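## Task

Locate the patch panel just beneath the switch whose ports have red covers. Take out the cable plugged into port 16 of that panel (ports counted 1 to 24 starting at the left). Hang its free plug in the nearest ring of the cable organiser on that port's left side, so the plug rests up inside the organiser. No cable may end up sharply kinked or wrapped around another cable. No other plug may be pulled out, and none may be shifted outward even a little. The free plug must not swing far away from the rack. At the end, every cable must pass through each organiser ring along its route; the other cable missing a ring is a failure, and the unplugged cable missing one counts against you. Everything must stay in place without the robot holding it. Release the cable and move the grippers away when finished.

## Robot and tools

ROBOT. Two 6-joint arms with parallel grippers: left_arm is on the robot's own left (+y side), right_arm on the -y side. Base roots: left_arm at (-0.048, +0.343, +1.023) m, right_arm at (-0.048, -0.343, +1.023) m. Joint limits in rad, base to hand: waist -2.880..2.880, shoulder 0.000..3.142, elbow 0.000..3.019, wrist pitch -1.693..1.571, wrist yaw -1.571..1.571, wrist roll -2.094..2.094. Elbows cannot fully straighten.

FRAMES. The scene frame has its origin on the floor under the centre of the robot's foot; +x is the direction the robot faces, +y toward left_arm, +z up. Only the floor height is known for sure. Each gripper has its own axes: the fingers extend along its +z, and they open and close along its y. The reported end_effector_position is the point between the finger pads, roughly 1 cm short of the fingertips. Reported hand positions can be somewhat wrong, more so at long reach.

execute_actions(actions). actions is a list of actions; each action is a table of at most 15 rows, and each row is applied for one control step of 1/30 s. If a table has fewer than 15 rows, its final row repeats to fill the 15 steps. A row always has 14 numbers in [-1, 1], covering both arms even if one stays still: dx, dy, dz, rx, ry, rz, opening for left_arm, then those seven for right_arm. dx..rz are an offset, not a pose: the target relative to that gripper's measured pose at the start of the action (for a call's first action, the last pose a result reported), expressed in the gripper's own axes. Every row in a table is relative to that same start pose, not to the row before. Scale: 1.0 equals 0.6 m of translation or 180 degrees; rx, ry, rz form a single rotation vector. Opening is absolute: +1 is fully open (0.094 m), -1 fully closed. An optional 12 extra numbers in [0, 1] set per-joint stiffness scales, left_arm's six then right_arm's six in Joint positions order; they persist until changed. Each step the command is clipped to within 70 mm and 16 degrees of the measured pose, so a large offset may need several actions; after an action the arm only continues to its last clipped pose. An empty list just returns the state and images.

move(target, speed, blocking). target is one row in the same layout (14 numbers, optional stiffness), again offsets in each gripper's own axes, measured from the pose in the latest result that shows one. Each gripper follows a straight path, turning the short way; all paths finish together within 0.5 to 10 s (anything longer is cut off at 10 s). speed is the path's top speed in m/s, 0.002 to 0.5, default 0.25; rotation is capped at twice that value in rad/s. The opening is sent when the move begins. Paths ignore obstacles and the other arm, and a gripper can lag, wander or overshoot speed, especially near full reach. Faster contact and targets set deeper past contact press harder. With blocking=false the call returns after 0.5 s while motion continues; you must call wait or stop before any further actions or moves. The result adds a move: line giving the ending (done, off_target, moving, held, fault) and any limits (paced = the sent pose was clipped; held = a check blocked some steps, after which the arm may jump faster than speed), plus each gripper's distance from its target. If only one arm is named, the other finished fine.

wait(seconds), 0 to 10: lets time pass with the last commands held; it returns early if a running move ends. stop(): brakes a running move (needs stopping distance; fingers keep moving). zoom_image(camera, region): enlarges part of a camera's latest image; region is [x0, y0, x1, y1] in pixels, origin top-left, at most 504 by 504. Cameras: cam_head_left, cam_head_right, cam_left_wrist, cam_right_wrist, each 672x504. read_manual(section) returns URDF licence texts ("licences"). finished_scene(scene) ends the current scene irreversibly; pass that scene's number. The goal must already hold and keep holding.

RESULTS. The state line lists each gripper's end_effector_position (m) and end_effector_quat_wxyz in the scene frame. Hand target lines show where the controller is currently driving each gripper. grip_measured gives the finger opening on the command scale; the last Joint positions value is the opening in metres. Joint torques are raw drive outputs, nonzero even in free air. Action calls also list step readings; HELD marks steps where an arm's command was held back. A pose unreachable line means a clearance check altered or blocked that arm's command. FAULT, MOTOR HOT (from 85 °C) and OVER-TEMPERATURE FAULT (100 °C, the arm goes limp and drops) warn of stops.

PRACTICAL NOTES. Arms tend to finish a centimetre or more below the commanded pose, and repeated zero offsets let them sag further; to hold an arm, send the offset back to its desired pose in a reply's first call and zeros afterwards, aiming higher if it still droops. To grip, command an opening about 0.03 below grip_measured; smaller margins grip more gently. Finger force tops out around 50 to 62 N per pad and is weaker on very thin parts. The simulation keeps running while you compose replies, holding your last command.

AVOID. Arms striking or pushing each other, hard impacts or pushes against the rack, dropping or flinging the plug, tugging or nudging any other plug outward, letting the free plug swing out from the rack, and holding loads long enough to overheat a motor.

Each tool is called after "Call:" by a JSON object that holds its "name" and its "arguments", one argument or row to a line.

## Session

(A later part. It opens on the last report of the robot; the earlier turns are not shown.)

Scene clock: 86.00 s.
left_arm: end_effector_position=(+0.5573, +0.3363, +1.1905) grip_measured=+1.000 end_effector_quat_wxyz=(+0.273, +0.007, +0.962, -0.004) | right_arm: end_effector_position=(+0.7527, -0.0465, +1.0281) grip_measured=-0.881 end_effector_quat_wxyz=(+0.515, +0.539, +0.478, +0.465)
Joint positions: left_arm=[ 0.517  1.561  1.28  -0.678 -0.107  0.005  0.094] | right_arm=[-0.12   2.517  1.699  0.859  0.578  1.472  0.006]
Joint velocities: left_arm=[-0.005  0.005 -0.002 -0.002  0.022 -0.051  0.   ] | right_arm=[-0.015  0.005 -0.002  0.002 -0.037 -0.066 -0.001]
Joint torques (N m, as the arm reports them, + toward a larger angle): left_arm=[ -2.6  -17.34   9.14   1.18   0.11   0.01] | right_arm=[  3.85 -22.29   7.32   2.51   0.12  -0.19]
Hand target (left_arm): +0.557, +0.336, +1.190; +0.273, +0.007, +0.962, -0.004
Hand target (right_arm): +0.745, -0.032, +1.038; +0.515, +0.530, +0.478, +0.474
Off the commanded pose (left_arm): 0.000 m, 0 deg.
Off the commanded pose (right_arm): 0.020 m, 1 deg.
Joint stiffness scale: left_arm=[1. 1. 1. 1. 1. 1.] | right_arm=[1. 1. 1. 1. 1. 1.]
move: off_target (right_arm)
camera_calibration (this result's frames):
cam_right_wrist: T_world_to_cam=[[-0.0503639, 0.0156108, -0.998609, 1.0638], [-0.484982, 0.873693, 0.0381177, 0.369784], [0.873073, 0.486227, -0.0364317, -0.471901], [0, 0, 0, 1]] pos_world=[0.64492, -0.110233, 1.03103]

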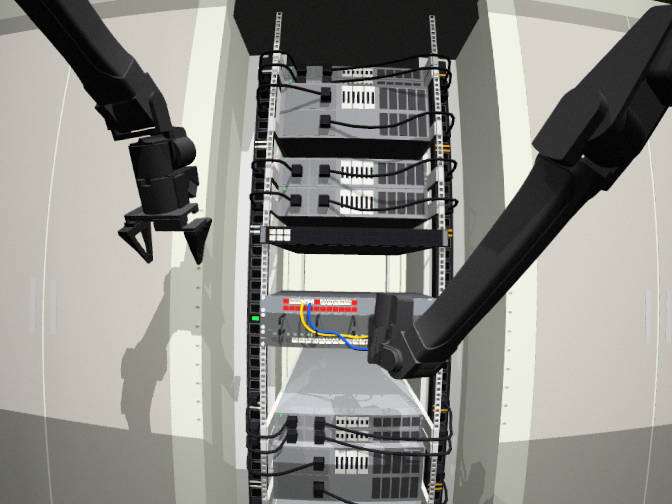

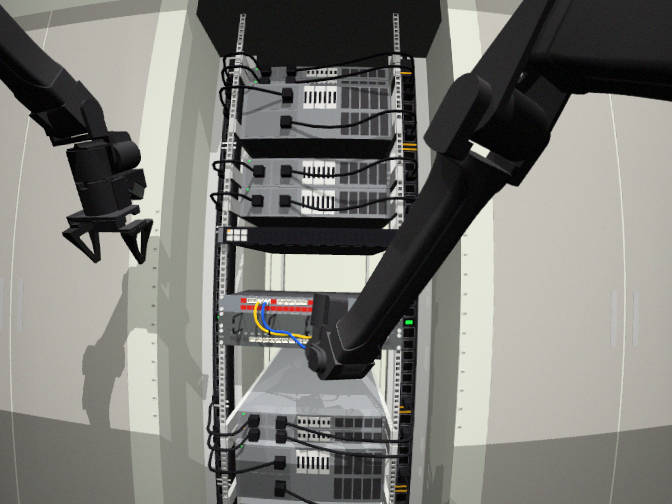

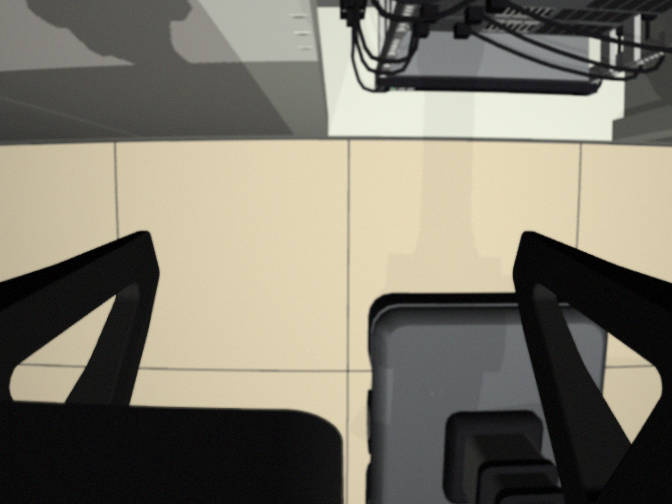

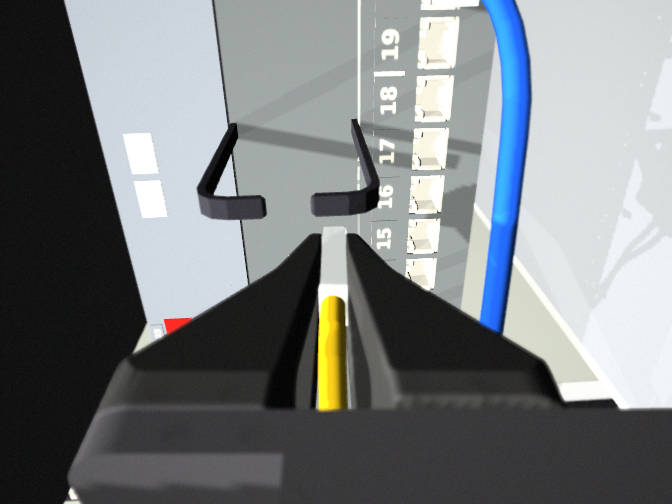

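Call:
{"name": "move", "arguments": {
  "target": [0,0,0,0,0,0,1,0.01,0.06,0,0,-0.06,0,-0.92],
  "speed": 0.05
}}

Call:
{"name": "zoom_image", "arguments": {
  "camera": "cam_head_left",
  "region": [270, 280, 410, 370]
}}

Scene clock: 88.63 s.
left_arm: end_effector_position=(+0.5573, +0.3363, +1.1905) grip_measured=+1.000 end_effector_quat_wxyz=(+0.273, +0.007, +0.962, -0.004) | right_arm: end_effector_position=(+0.7419, -0.0568, +1.0291) grip_measured=-0.881 end_effector_quat_wxyz=(+0.552, +0.587, +0.443, +0.393)
Joint positions: left_arm=[ 0.517  1.561  1.28  -0.678 -0.107  0.005  0.094] | right_arm=[-0.089  2.512  1.723  0.796  0.807  1.469  0.006]
Joint velocities: left_arm=[-0.024  0.005 -0.002 -0.017  0.051 -0.037  0.   ] | right_arm=[ 0.005 -0.005 -0.012 -0.012 -0.007  0.051 -0.001]
Joint torques (N m, as the arm reports them, + toward a larger angle): left_arm=[ -2.46 -17.23   9.15   1.2    0.1   -0.02] | right_arm=[  3.34 -22.8   12.73   1.41   0.25  -0.17]
Hand target (left_arm): +0.557, +0.336, +1.190; +0.273, +0.007, +0.962, -0.004
Hand target (right_arm): +0.752, -0.043, +1.064; +0.556, +0.581, +0.428, +0.412
Off the commanded pose (left_arm): 0.000 m, 0 deg.
Off the commanded pose (right_arm): 0.040 m, 3 deg.
Joint stiffness scale: left_arm=[1. 1. 1. 1. 1. 1.] | right_arm=[1. 1. 1. 1. 1. 1.]
move: off_target (right_arm)
camera_calibration (this result's frames):
cam_right_wrist: T_world_to_cam=[[-0.0998927, 0.00388503, -0.994991, 1.09684], [-0.306952, 0.951098, 0.0345303, 0.249518], [0.946468, 0.308864, -0.0938152, -0.462853], [0, 0, 0, 1]] pos_world=[0.624233, -0.0986189, 1.03931]

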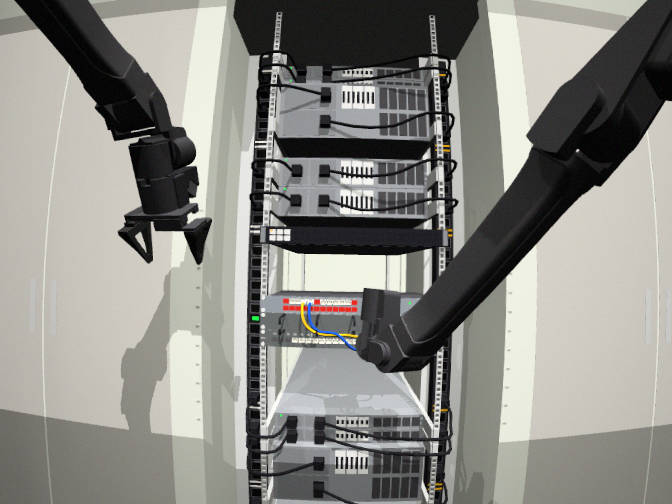

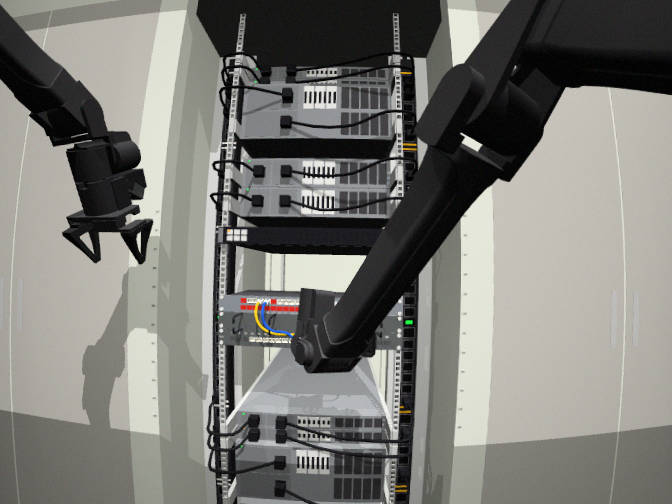

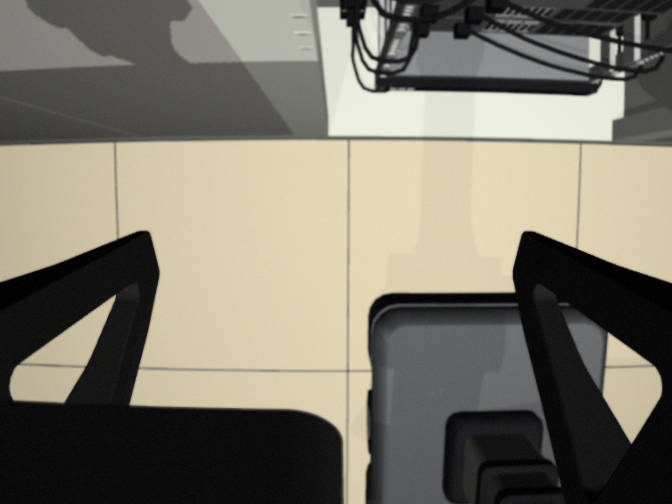

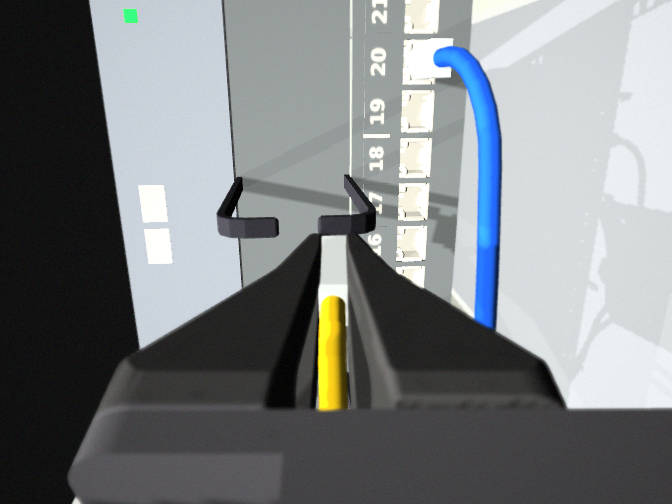

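Region (270, 280, 410, 370) of cam_head_left's 672x504 image, scaled by 3.600, with more detail than that image has; it fills the top 324 rows of this view, and the rest is white.

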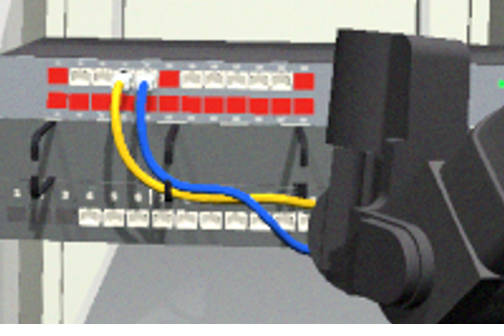

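Call:
{"name": "move", "arguments": {
  "target": [0.04,-0.25,0.19,0,-0.3,0,-1,0.04,0.1,0.02,-0.03,0,0,-0.92],
  "speed": 0.2
}}

Call:
{"name": "move", "arguments": {
  "target": [-0.02,0,0.03,0.2,0,0,-1,0.02,0.04,0.015,0,0,0,-0.92],
  "speed": 0.2
}}

Scene clock: 92.00 s.
left_arm: end_effector_position=(+0.5825, +0.1947, +1.0708) grip_measured=-0.997 end_effector_quat_wxyz=(+0.667, +0.001, +0.745, -0.003) | right_arm: end_effector_position=(+0.7548, -0.0520, +1.0569) grip_measured=-0.881 end_effector_quat_wxyz=(+0.574, +0.568, +0.443, +0.390)
Joint positions: left_arm=[ 0.262  2.046  0.881  1.114 -0.326  0.074  0.   ] | right_arm=[-0.087  2.511  1.777  0.807  0.81   1.383  0.006]
Joint velocities: left_arm=[-0.005 -0.024 -0.002  0.017  0.007  0.022  0.001] | right_arm=[-0.005 -0.005 -0.007 -0.002  0.007  0.022  0.001]
Joint torques (N m, as the arm reports them, + toward a larger angle): left_arm=[ -3.81 -17.46   6.97   2.45   0.06   0.08] | right_arm=[  3.33 -21.62  13.14   2.15  -0.09  -0.14]
Hand target (left_arm): +0.590, +0.186, +1.081; +0.679, +0.004, +0.734, -0.006
Hand target (right_arm): +0.763, -0.039, +1.088; +0.578, +0.562, +0.423, +0.414
Off the commanded pose (left_arm): 0.018 m, 2 deg.
Off the commanded pose (right_arm): 0.035 m, 4 deg.
Joint stiffness scale: left_arm=[1. 1. 1. 1. 1. 1.] | right_arm=[1. 1. 1. 1. 1. 1.]
move: off_target (left_arm, right_arm)
camera_calibration (this result's frames):
cam_left_wrist: T_world_to_cam=[[-0.0185283, -0.999827, 0.00189831, 0.200283], [-0.670963, 0.0110263, -0.741408, 1.18528], [0.741259, -0.0150107, -0.671051, 0.413013], [0, 0, 0, 1]] pos_world=[0.492838, 0.193379, 1.15555]
cam_right_wrist: T_world_to_cam=[[-0.0694266, -0.0461625, -0.996518, 1.10172], [-0.303302, 0.952617, -0.022998, 0.306066], [0.950362, 0.30065, -0.0801382, -0.491775], [0, 0, 0, 1]] pos_world=[0.636684, -0.0928533, 1.06551]

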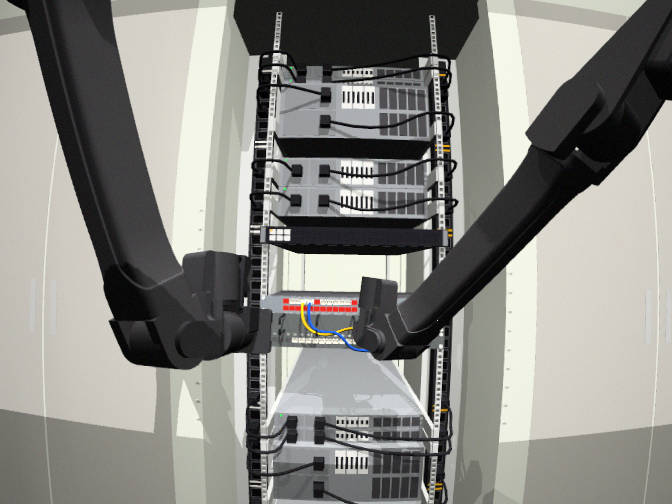

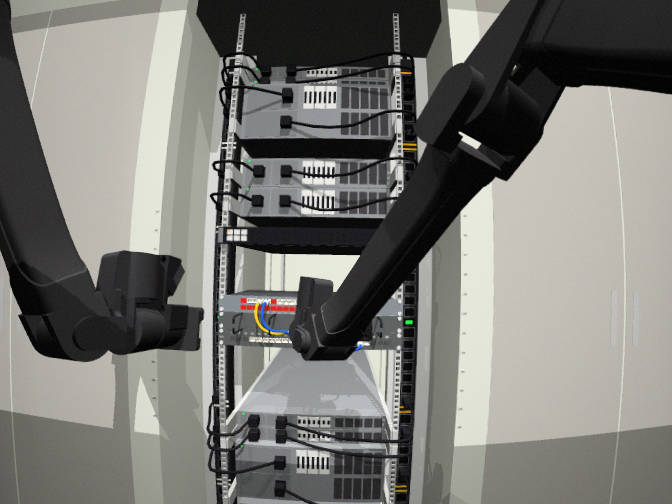

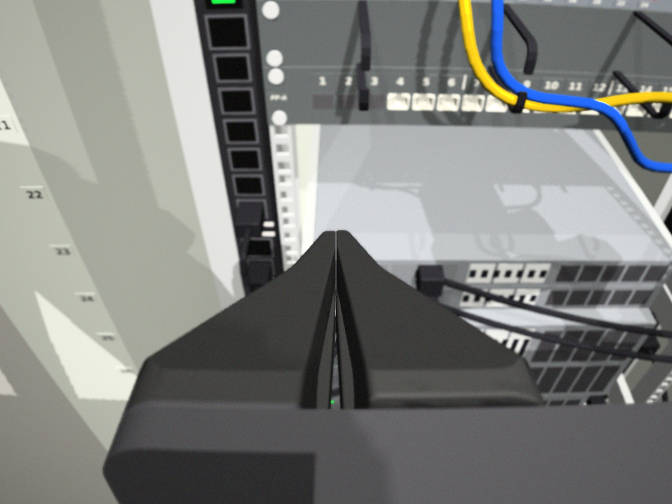

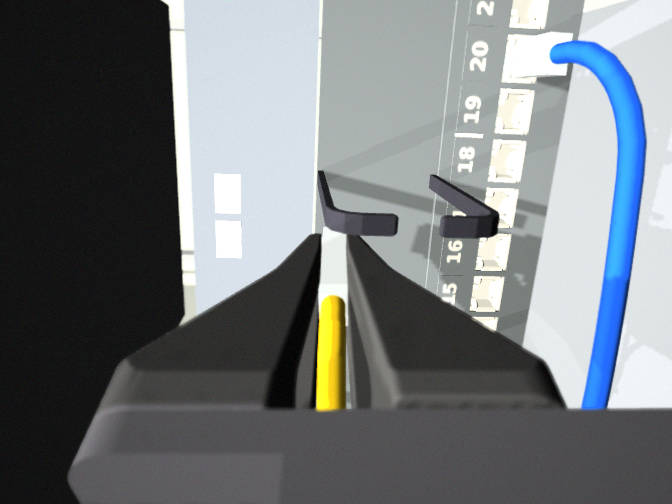

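Scene clock: 93.93 s.
left_arm: end_effector_position=(+0.5883, +0.1877, +1.0703) grip_measured=-0.997 end_effector_quat_wxyz=(+0.625, +0.208, +0.713, -0.240) | right_arm: end_effector_position=(+0.7542, -0.0522, +1.0472) grip_measured=-0.881 end_effector_quat_wxyz=(+0.571, +0.570, +0.460, +0.370)
Joint positions: left_arm=[0.47  2.028 0.934 0.967 0.518 0.092 0.   ] | right_arm=[-0.087  2.51   1.777  0.754  0.819  1.383  0.006]
Joint velocities: left_arm=[-0.005 -0.005  0.007 -0.012 -0.037 -0.007  0.   ] | right_arm=[ 0.005  0.005  0.002 -0.017 -0.139 -0.051 -0.   ]
Joint torques (N m, as the arm reports them, + toward a larger angle): left_arm=[ -1.83 -19.35   7.35   1.5    0.34   0.08] | right_arm=[  2.7  -22.85  13.2    1.28  -0.06  -0.07]
Hand target (left_arm): +0.601, +0.196, +1.081; +0.636, +0.209, +0.706, -0.231
Hand target (right_arm): +0.766, -0.043, +1.080; +0.574, +0.568, +0.443, +0.390
Off the commanded pose (left_arm): 0.018 m, 1 deg.
Off the commanded pose (right_arm): 0.037 m, 3 deg.
Joint stiffness scale: left_arm=[1. 1. 1. 1. 1. 1.] | right_arm=[1. 1. 1. 1. 1. 1.]
move: off_target (left_arm, right_arm)
camera_calibration (this result's frames):
cam_left_wrist: T_world_to_cam=[[-0.60692, -0.790605, 0.0811894, 0.415335], [-0.565258, 0.357589, -0.743379, 1.06378], [0.558687, -0.497065, -0.663924, 0.5986], [0, 0, 0, 1]] pos_world=[0.518958, 0.245511, 1.1545]
cam_right_wrist: T_world_to_cam=[[-0.115892, -0.0708405, -0.990732, 1.11975], [-0.301838, 0.952794, -0.0328201, 0.315125], [0.946289, 0.295237, -0.131803, -0.434995], [0, 0, 0, 1]] pos_world=[0.636518, -0.0924989, 1.06239]

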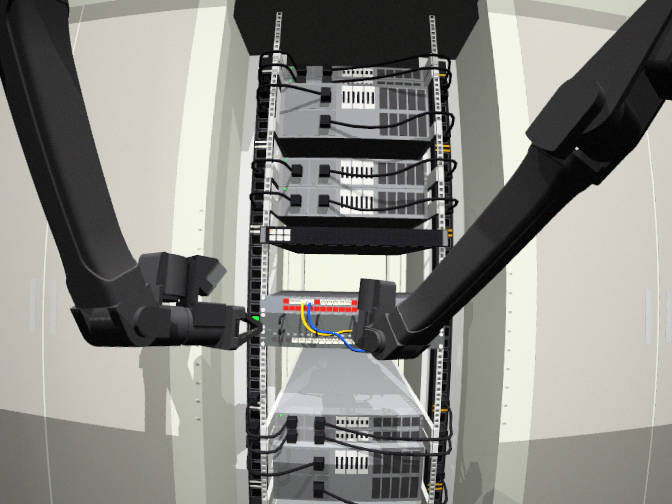

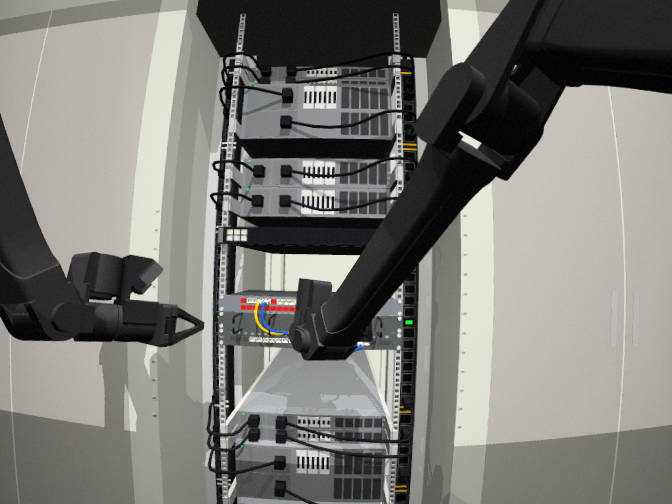

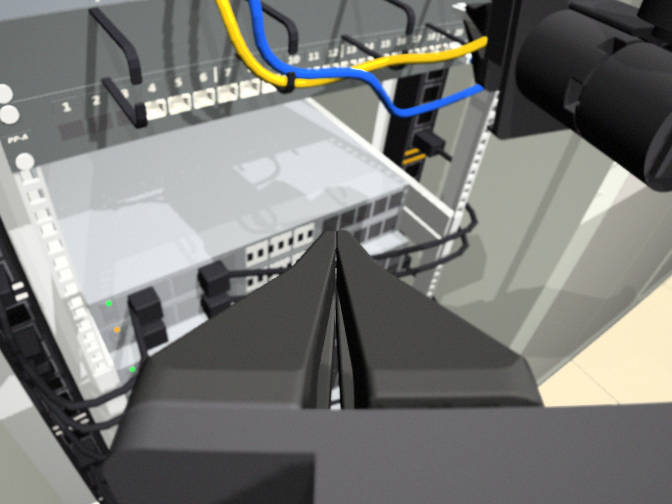

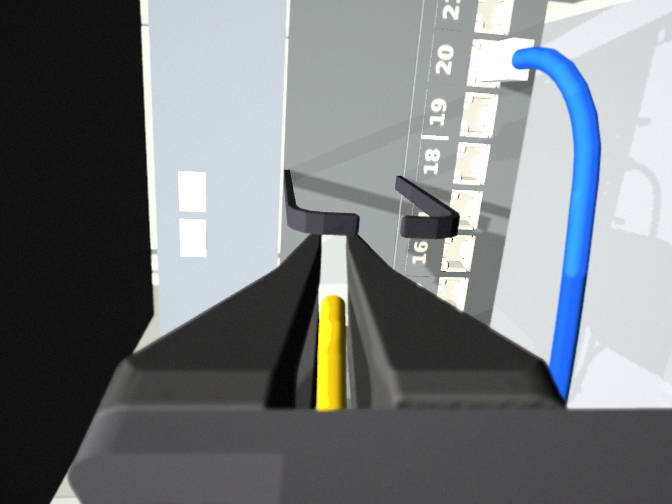

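Call:
{"name": "move", "arguments": {
  "target": [-0.1,0,0.1,0,-0.05,0,-1,0.05,0.075,0.035,-0.03,0,0.05,-0.92],
  "speed": 0.06
}}

Scene clock: 96.20 s.
left_arm: end_effector_position=(+0.6361, +0.1635, +1.1214) grip_measured=-0.997 end_effector_quat_wxyz=(+0.673, +0.187, +0.671, -0.249) | right_arm: end_effector_position=(+0.7809, -0.0423, +1.0830) grip_measured=-0.881 end_effector_quat_wxyz=(+0.572, +0.577, +0.413, +0.412)
Joint positions: left_arm=[0.425 2.054 1.076 1.008 0.467 0.016 0.   ] | right_arm=[-0.087  2.544  1.909  0.754  0.82   1.418  0.006]
Joint velocities: left_arm=[-0.015  0.005  0.002  0.007 -0.007 -0.037 -0.   ] | right_arm=[ 0.005  0.015  0.002 -0.002 -0.022  0.007 -0.   ]
Joint torques (N m, as the arm reports them, + toward a larger angle): left_arm=[ -4.25 -18.05   8.76   2.43   0.08  -0.12] | right_arm=[  3.26 -21.5   14.28   2.03  -0.2    0.09]
Hand target (left_arm): +0.643, +0.152, +1.123; +0.679, +0.188, +0.662, -0.256
Hand target (right_arm): +0.786, -0.028, +1.088; +0.566, +0.578, +0.397, +0.435
Off the commanded pose (left_arm): 0.014 m, 1 deg.
Off the commanded pose (right_arm): 0.017 m, 3 deg.
Joint stiffness scale: left_arm=[1. 1. 1. 1. 1. 1.] | right_arm=[1. 1. 1. 1. 1. 1.]
move: off_target (left_arm, right_arm)
camera_calibration (this result's frames):
cam_left_wrist: T_world_to_cam=[[-0.596361, -0.7988, 0.0791989, 0.417976], [-0.487474, 0.282004, -0.826343, 1.19328], [0.637748, -0.531406, -0.557571, 0.429823], [0, 0, 0, 1]] pos_world=[0.556841, 0.225779, 1.19262]
cam_right_wrist: T_world_to_cam=[[-0.0199276, 0.0100185, -0.999751, 1.09725], [-0.288069, 0.957487, 0.015337, 0.252222], [0.957402, 0.288303, -0.0161944, -0.592707], [0, 0, 0, 1]] pos_world=[0.661982, -0.0816126, 1.08351]

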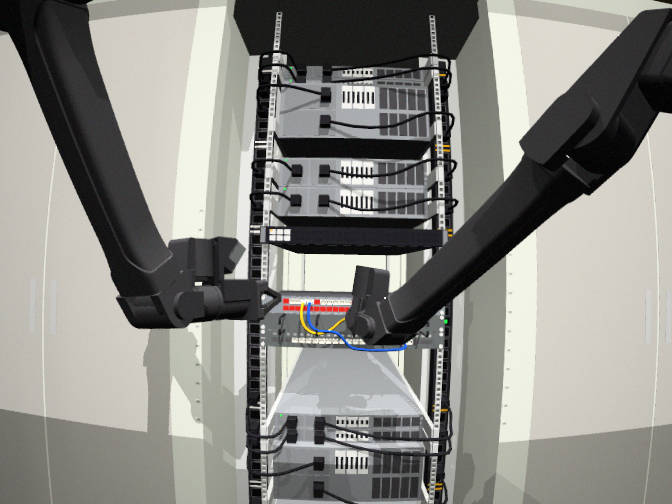

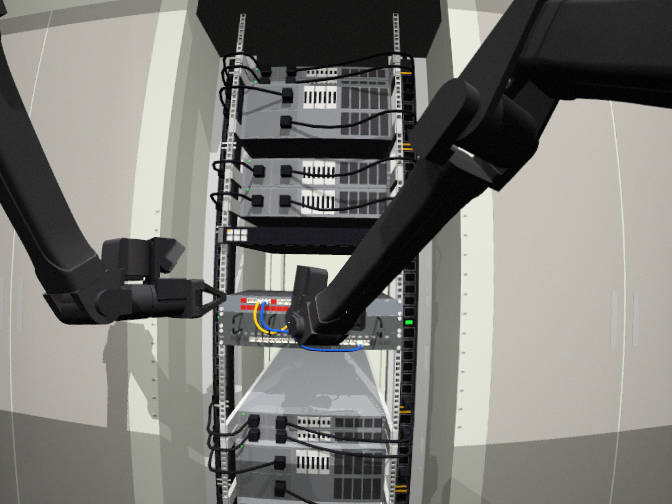

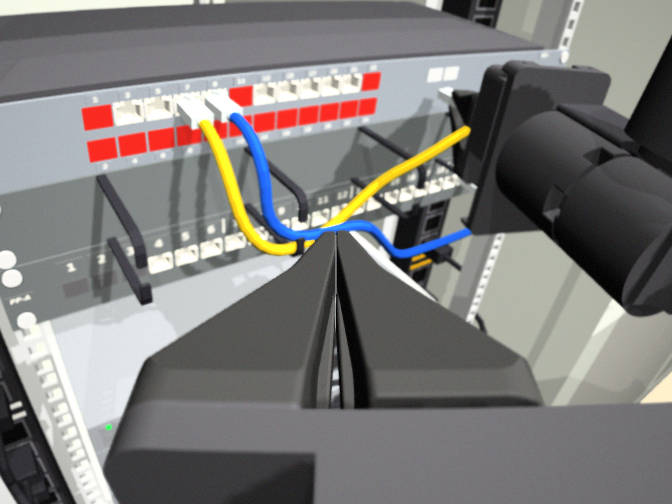

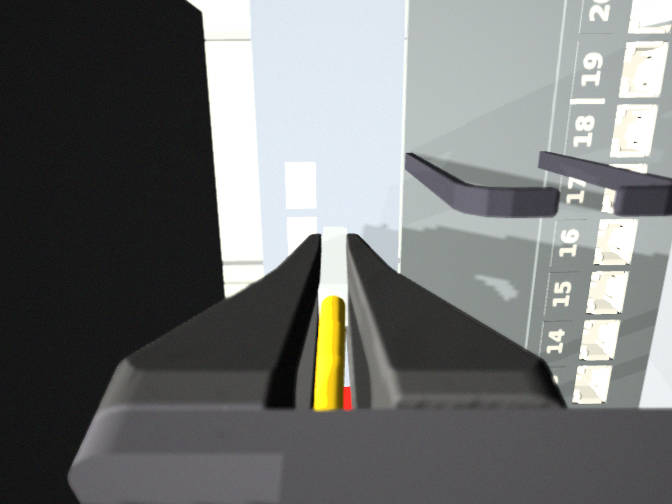

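Call:
{"name": "execute_actions", "arguments": {
  "actions": []
}}

Scene clock: 97.07 s.
left_arm: end_effector_position=(+0.6361, +0.1635, +1.1211) grip_measured=-0.997 end_effector_quat_wxyz=(+0.673, +0.187, +0.671, -0.250) | right_arm: end_effector_position=(+0.7808, -0.0423, +1.0820) grip_measured=-0.881 end_effector_quat_wxyz=(+0.571, +0.577, +0.413, +0.412)
Joint positions: left_arm=[0.425 2.055 1.076 1.008 0.467 0.015 0.   ] | right_arm=[-0.087  2.545  1.909  0.754  0.82   1.419  0.006]
Joint velocities: left_arm=[ 0.015 -0.015  0.012  0.007  0.007 -0.037 -0.   ] | right_arm=[-0.005 -0.005 -0.002  0.007  0.007 -0.007  0.   ]
Joint torques (N m, as the arm reports them, + toward a larger angle): left_arm=[ -4.14 -18.65   8.75   2.34   0.11  -0.09] | right_arm=[  3.37 -21.    14.31   2.03  -0.2    0.15]
Hand target (left_arm): +0.643, +0.152, +1.123; +0.679, +0.188, +0.662, -0.256
Hand target (right_arm): +0.786, -0.028, +1.088; +0.566, +0.578, +0.397, +0.435
Off the commanded pose (left_arm): 0.014 m, 1 deg.
Off the commanded pose (right_arm): 0.018 m, 3 deg.
Joint stiffness scale: left_arm=[1. 1. 1. 1. 1. 1.] | right_arm=[1. 1. 1. 1. 1. 1.]
camera_calibration (this result's frames):
cam_left_wrist: T_world_to_cam=[[-0.596345, -0.798718, 0.0801341, 0.416895], [-0.488136, 0.281574, -0.826099, 1.19329], [0.637257, -0.531756, -0.557799, 0.430305], [0, 0, 0, 1]] pos_world=[0.556885, 0.2258, 1.19239]
cam_right_wrist: T_world_to_cam=[[-0.0205606, 0.0105547, -0.999733, 1.09678], [-0.288172, 0.957444, 0.0160348, 0.251468], [0.957358, 0.288425, -0.0166441, -0.592111], [0, 0, 0, 1]] pos_world=[0.661879, -0.081563, 1.0826]

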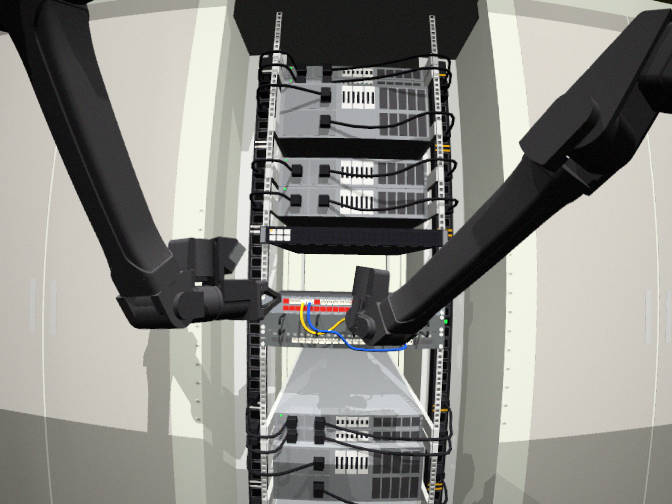

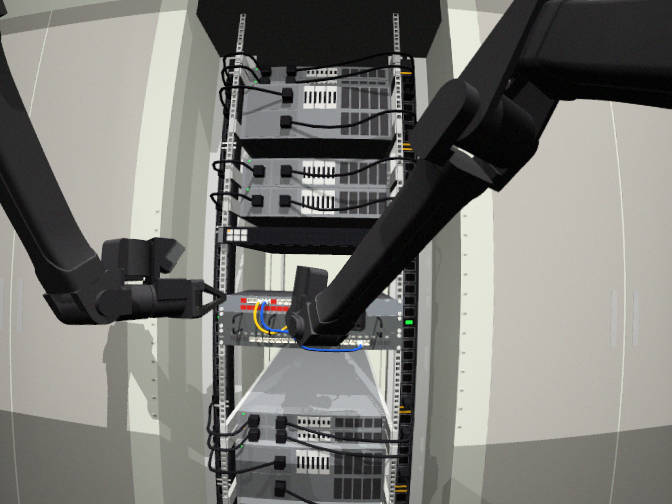

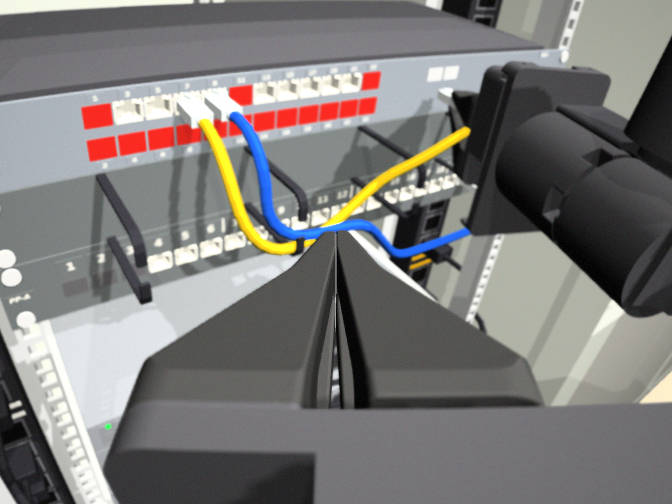

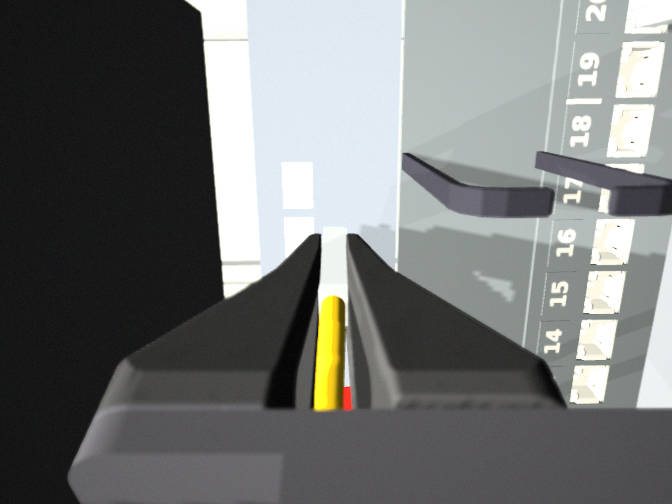

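Call:
{"name": "move", "arguments": {
  "target": [0,0,0,0,0,0,-1,0.02,-0.03,0,0,0,0,-0.92],
  "speed": 0.02
}}

Call:
{"name": "zoom_image", "arguments": {
  "camera": "cam_left_wrist",
  "region": [230,60,530,285]
}}

Scene clock: 98.93 s.
left_arm: end_effector_position=(+0.6361, +0.1635, +1.1211) grip_measured=-0.997 end_effector_quat_wxyz=(+0.673, +0.187, +0.671, -0.250) | right_arm: end_effector_position=(+0.7779, -0.0431, +1.0634) grip_measured=-0.881 end_effector_quat_wxyz=(+0.572, +0.581, +0.418, +0.401)
Joint positions: left_arm=[0.425 2.055 1.076 1.008 0.467 0.015 0.   ] | right_arm=[-0.087  2.567  1.909  0.754  0.833  1.419  0.006]
Joint velocities: left_arm=[-0.005 -0.005 -0.007  0.007 -0.022  0.022 -0.001] | right_arm=[ 0.005 -0.005 -0.012 -0.002  0.037  0.022 -0.   ]
Joint torques (N m, as the arm reports them, + toward a larger angle): left_arm=[ -2.93 -20.75   5.87   1.81   0.21   0.  ] | right_arm=[  2.39 -20.53  13.71   1.67  -0.18  -0.07]
Hand target (left_arm): +0.636, +0.163, +1.121; +0.673, +0.187, +0.671, -0.250
Hand target (right_arm): +0.783, -0.031, +1.064; +0.571, +0.577, +0.414, +0.412
Off the commanded pose (left_arm): 0.000 m, 0 deg.
Off the commanded pose (right_arm): 0.014 m, 1 deg.
Joint stiffness scale: left_arm=[1. 1. 1. 1. 1. 1.] | right_arm=[1. 1. 1. 1. 1. 1.]
move: off_target (right_arm)
camera_calibration (this result's frames):
cam_left_wrist: T_world_to_cam=[[-0.596345, -0.798718, 0.0801341, 0.416895], [-0.488136, 0.281574, -0.826099, 1.19329], [0.637257, -0.531756, -0.557799, 0.430305], [0, 0, 0, 1]] pos_world=[0.556885, 0.2258, 1.19239]
cam_right_wrist: T_world_to_cam=[[-0.0412083, 0.000881266, -0.99915, 1.09316], [-0.278619, 0.960322, 0.0123382, 0.248365], [0.959517, 0.278891, -0.0393277, -0.567352], [0, 0, 0, 1]] pos_world=[0.65863, -0.0812446, 1.06685]

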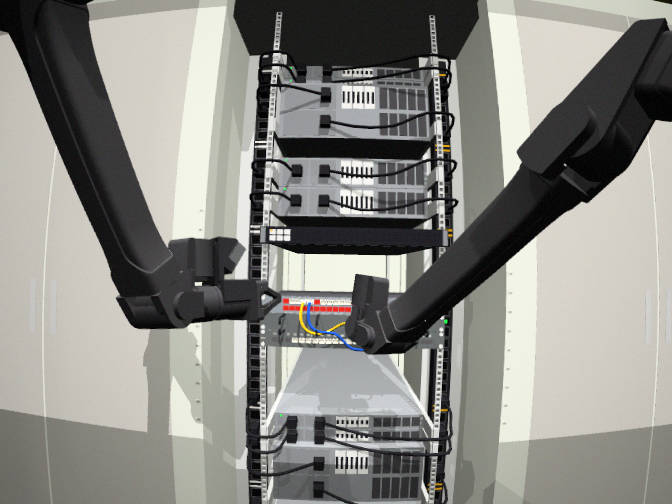

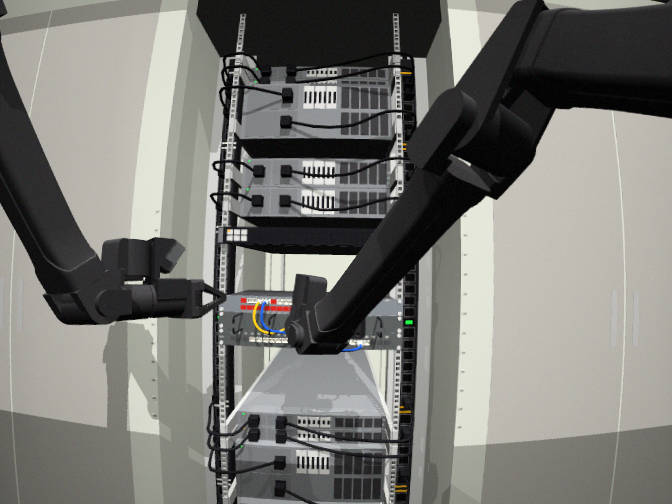

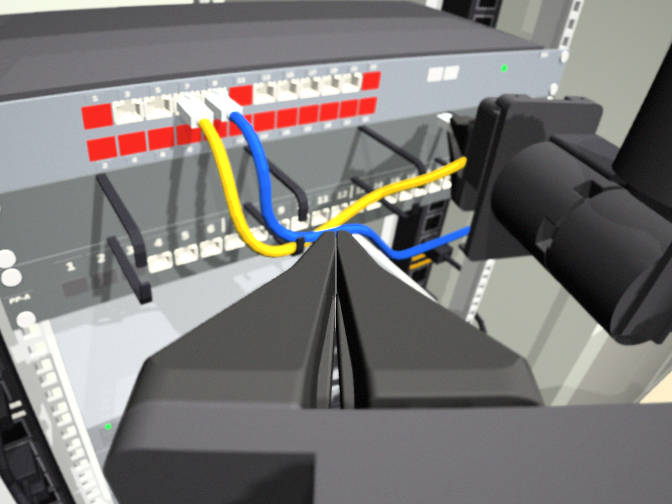

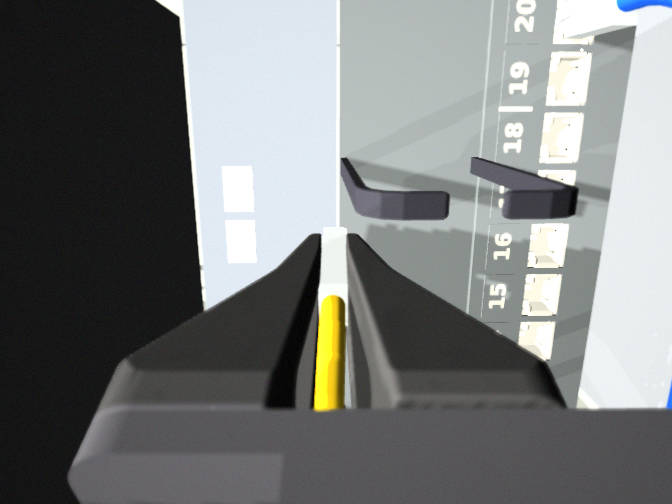

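Region (230, 60, 530, 285) of cam_left_wrist's 672x504 image, scaled by 1.680, with more detail than that image has; it fills the top 378 rows of this view, and the rest is white.

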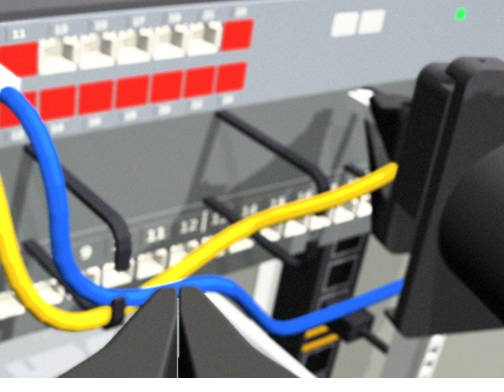

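Call:
{"name": "move", "arguments": {
  "target": [0,0,0,0,0,0,-1,0.03,-0.015,0.05,0,-0.04,0,-0.92],
  "speed": 0.02
}}

Call:
{"name": "zoom_image", "arguments": {
  "camera": "cam_left_wrist",
  "region": [230,60,530,285]
}}

Scene clock: 102.73 s.
left_arm: end_effector_position=(+0.6361, +0.1635, +1.1211) grip_measured=-0.997 end_effector_quat_wxyz=(+0.673, +0.187, +0.671, -0.250) | right_arm: end_effector_position=(+0.7925, -0.0531, +1.0557) grip_measured=-0.882 end_effector_quat_wxyz=(+0.597, +0.617, +0.373, +0.352)
Joint positions: left_arm=[0.425 2.055 1.076 1.008 0.467 0.015 0.   ] | right_arm=[-0.087  2.654  2.079  0.684  0.992  1.417  0.006]
Joint velocities: left_arm=[-0.005  0.005  0.027 -0.017  0.037 -0.022 -0.   ] | right_arm=[-0.005  0.005 -0.002 -0.012  0.007 -0.007 -0.   ]
Joint torques (N m, as the arm reports them, + toward a larger angle): left_arm=[ -3.   -20.73   5.87   1.85   0.21   0.01] | right_arm=[  2.6  -19.97  18.58   0.4   -1.48  -0.25]
Hand target (left_arm): +0.636, +0.163, +1.121; +0.673, +0.187, +0.671, -0.250
Hand target (right_arm): +0.807, -0.037, +1.055; +0.596, +0.605, +0.383, +0.364
Off the commanded pose (left_arm): 0.000 m, 0 deg.
Off the commanded pose (right_arm): 0.026 m, 2 deg.
Joint stiffness scale: left_arm=[1. 1. 1. 1. 1. 1.] | right_arm=[1. 1. 1. 1. 1. 1.]
move: off_target (right_arm)
camera_calibration (this result's frames):
cam_left_wrist: T_world_to_cam=[[-0.596345, -0.798718, 0.0801341, 0.416895], [-0.488136, 0.281574, -0.826099, 1.19329], [0.637257, -0.531756, -0.557799, 0.430305], [0, 0, 0, 1]] pos_world=[0.556885, 0.2258, 1.19239]
cam_right_wrist: T_world_to_cam=[[-0.0520091, 0.0174019, -0.998495, 1.09481], [-0.12271, 0.99216, 0.0236832, 0.12821], [0.991079, 0.123757, -0.049466, -0.601385], [0, 0, 0, 1]] pos_world=[0.668693, -0.0718313, 1.06038]

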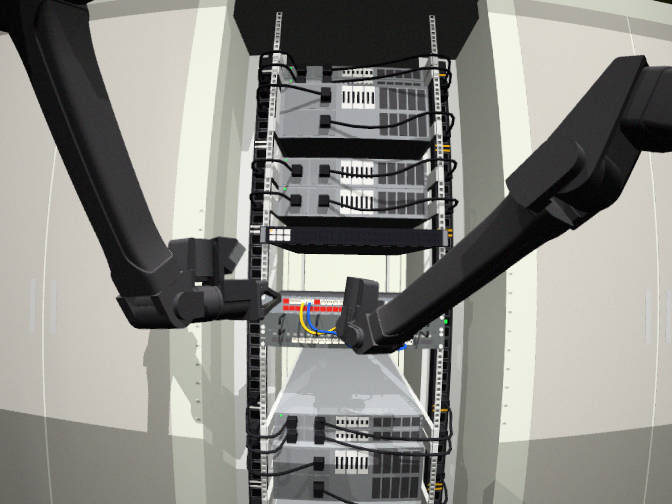

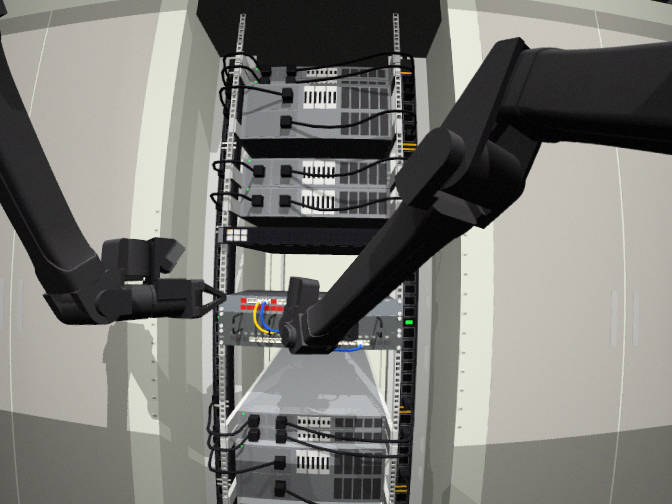

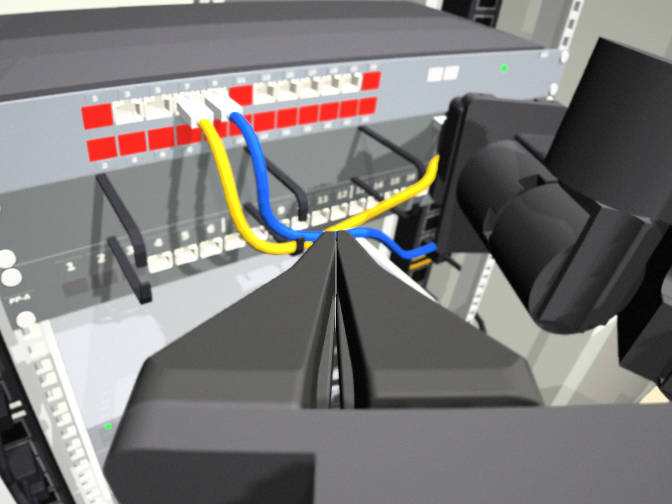

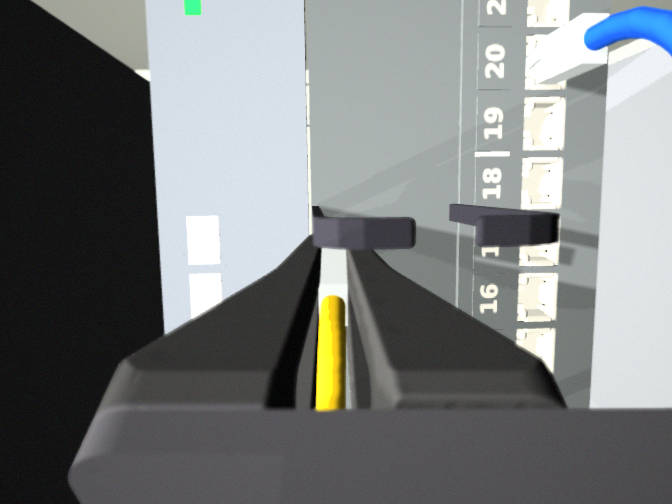

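Region (230, 60, 530, 285) of cam_left_wrist's 672x504 image, scaled by 1.680, with more detail than that image has; it fills the top 378 rows of this view, and the rest is white.

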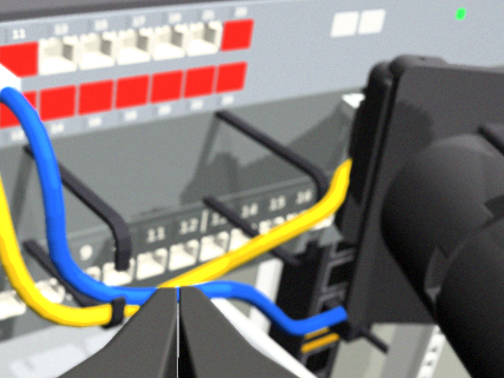

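Call:
{"name": "move", "arguments": {
  "target": [0.145,-0.038,0.195,0,0,0,-1,0.02,0,0.01,0,0,0,-0.92],
  "speed": 0.08
}}

Scene clock: 105.73 s.
left_arm: end_effector_position=(+0.7067, +0.0820, +1.0403) grip_measured=-0.997 end_effector_quat_wxyz=(+0.671, +0.182, +0.675, -0.247) | right_arm: end_effector_position=(+0.7906, -0.0545, +1.0536) grip_measured=-0.882 end_effector_quat_wxyz=(+0.598, +0.620, +0.373, +0.344)
Joint positions: left_arm=[0.327 2.366 1.41  0.977 0.358 0.015 0.   ] | right_arm=[-0.086  2.653  2.075  0.676  1.006  1.417  0.006]
Joint velocities: left_arm=[-0.005 -0.005  0.007  0.007 -0.022 -0.11  -0.001] | right_arm=[-0.015  0.015  0.007  0.007  0.007 -0.022 -0.   ]
Joint torques (N m, as the arm reports them, + toward a larger angle): left_arm=[ -4.76 -22.64   9.43   1.58   0.1    0.  ] | right_arm=[  2.45 -21.39  15.98   0.55  -0.58  -0.07]
Hand target (left_arm): +0.712, +0.069, +1.039; +0.673, +0.186, +0.671, -0.251
Hand target (right_arm): +0.801, -0.046, +1.056; +0.597, +0.617, +0.373, +0.353
Off the commanded pose (left_arm): 0.015 m, 1 deg.
Off the commanded pose (right_arm): 0.016 m, 1 deg.
Joint stiffness scale: left_arm=[1. 1. 1. 1. 1. 1.] | right_arm=[1. 1. 1. 1. 1. 1.]
move: off_target (left_arm, right_arm)
camera_calibration (this result's frames):
cam_left_wrist: T_world_to_cam=[[-0.587353, -0.804769, 0.085807, 0.388646], [-0.498433, 0.276157, -0.821767, 1.18716], [0.637637, -0.525437, -0.563325, 0.301814], [0, 0, 0, 1]] pos_world=[0.627542, 0.143513, 1.11224]
cam_right_wrist: T_world_to_cam=[[-0.062999, 0.0134218, -0.997923, 1.10042], [-0.110904, 0.993622, 0.0203653, 0.123717], [0.991832, 0.111957, -0.0611087, -0.58841], [0, 0, 0, 1]] pos_world=[0.666651, -0.0718213, 1.05966]

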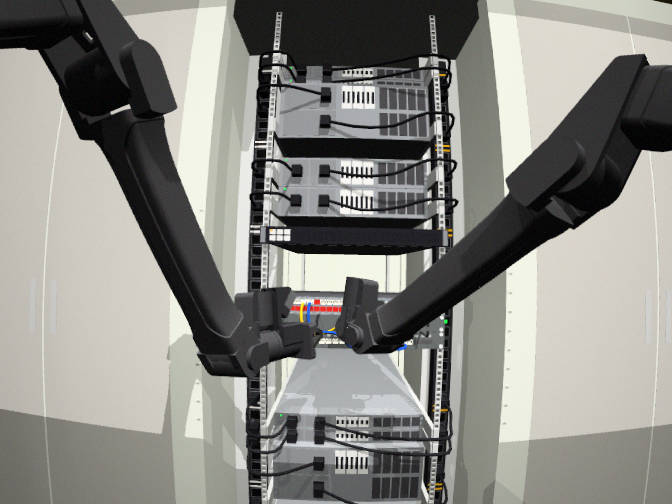

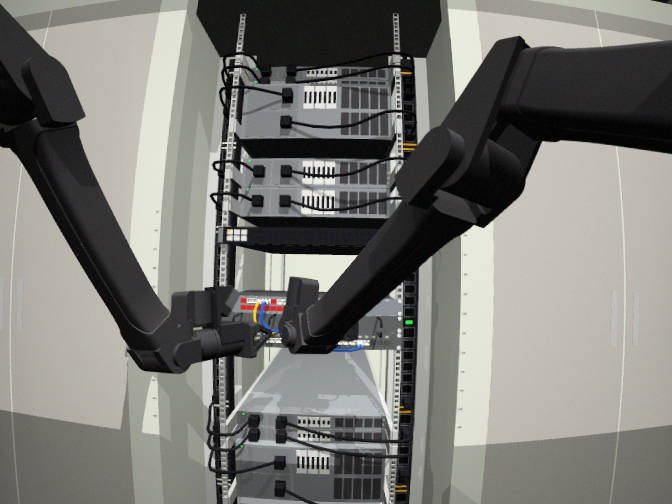

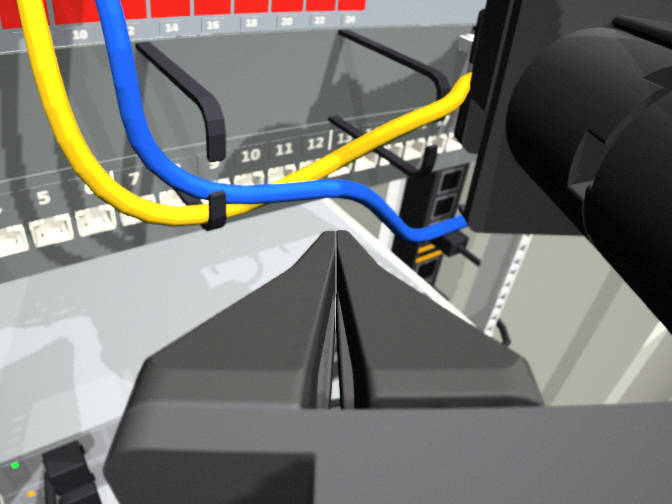

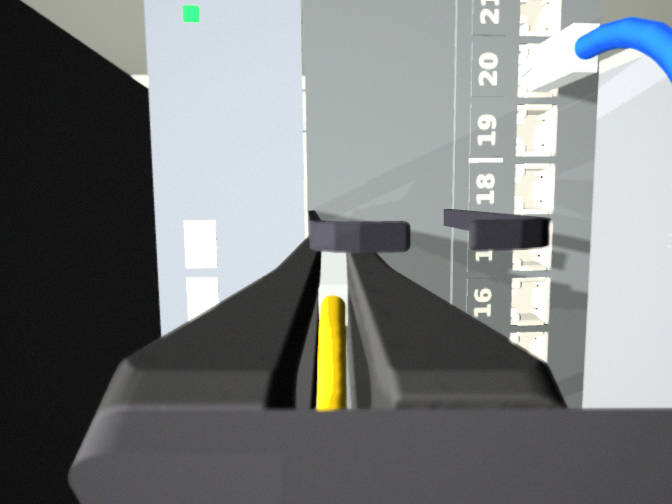

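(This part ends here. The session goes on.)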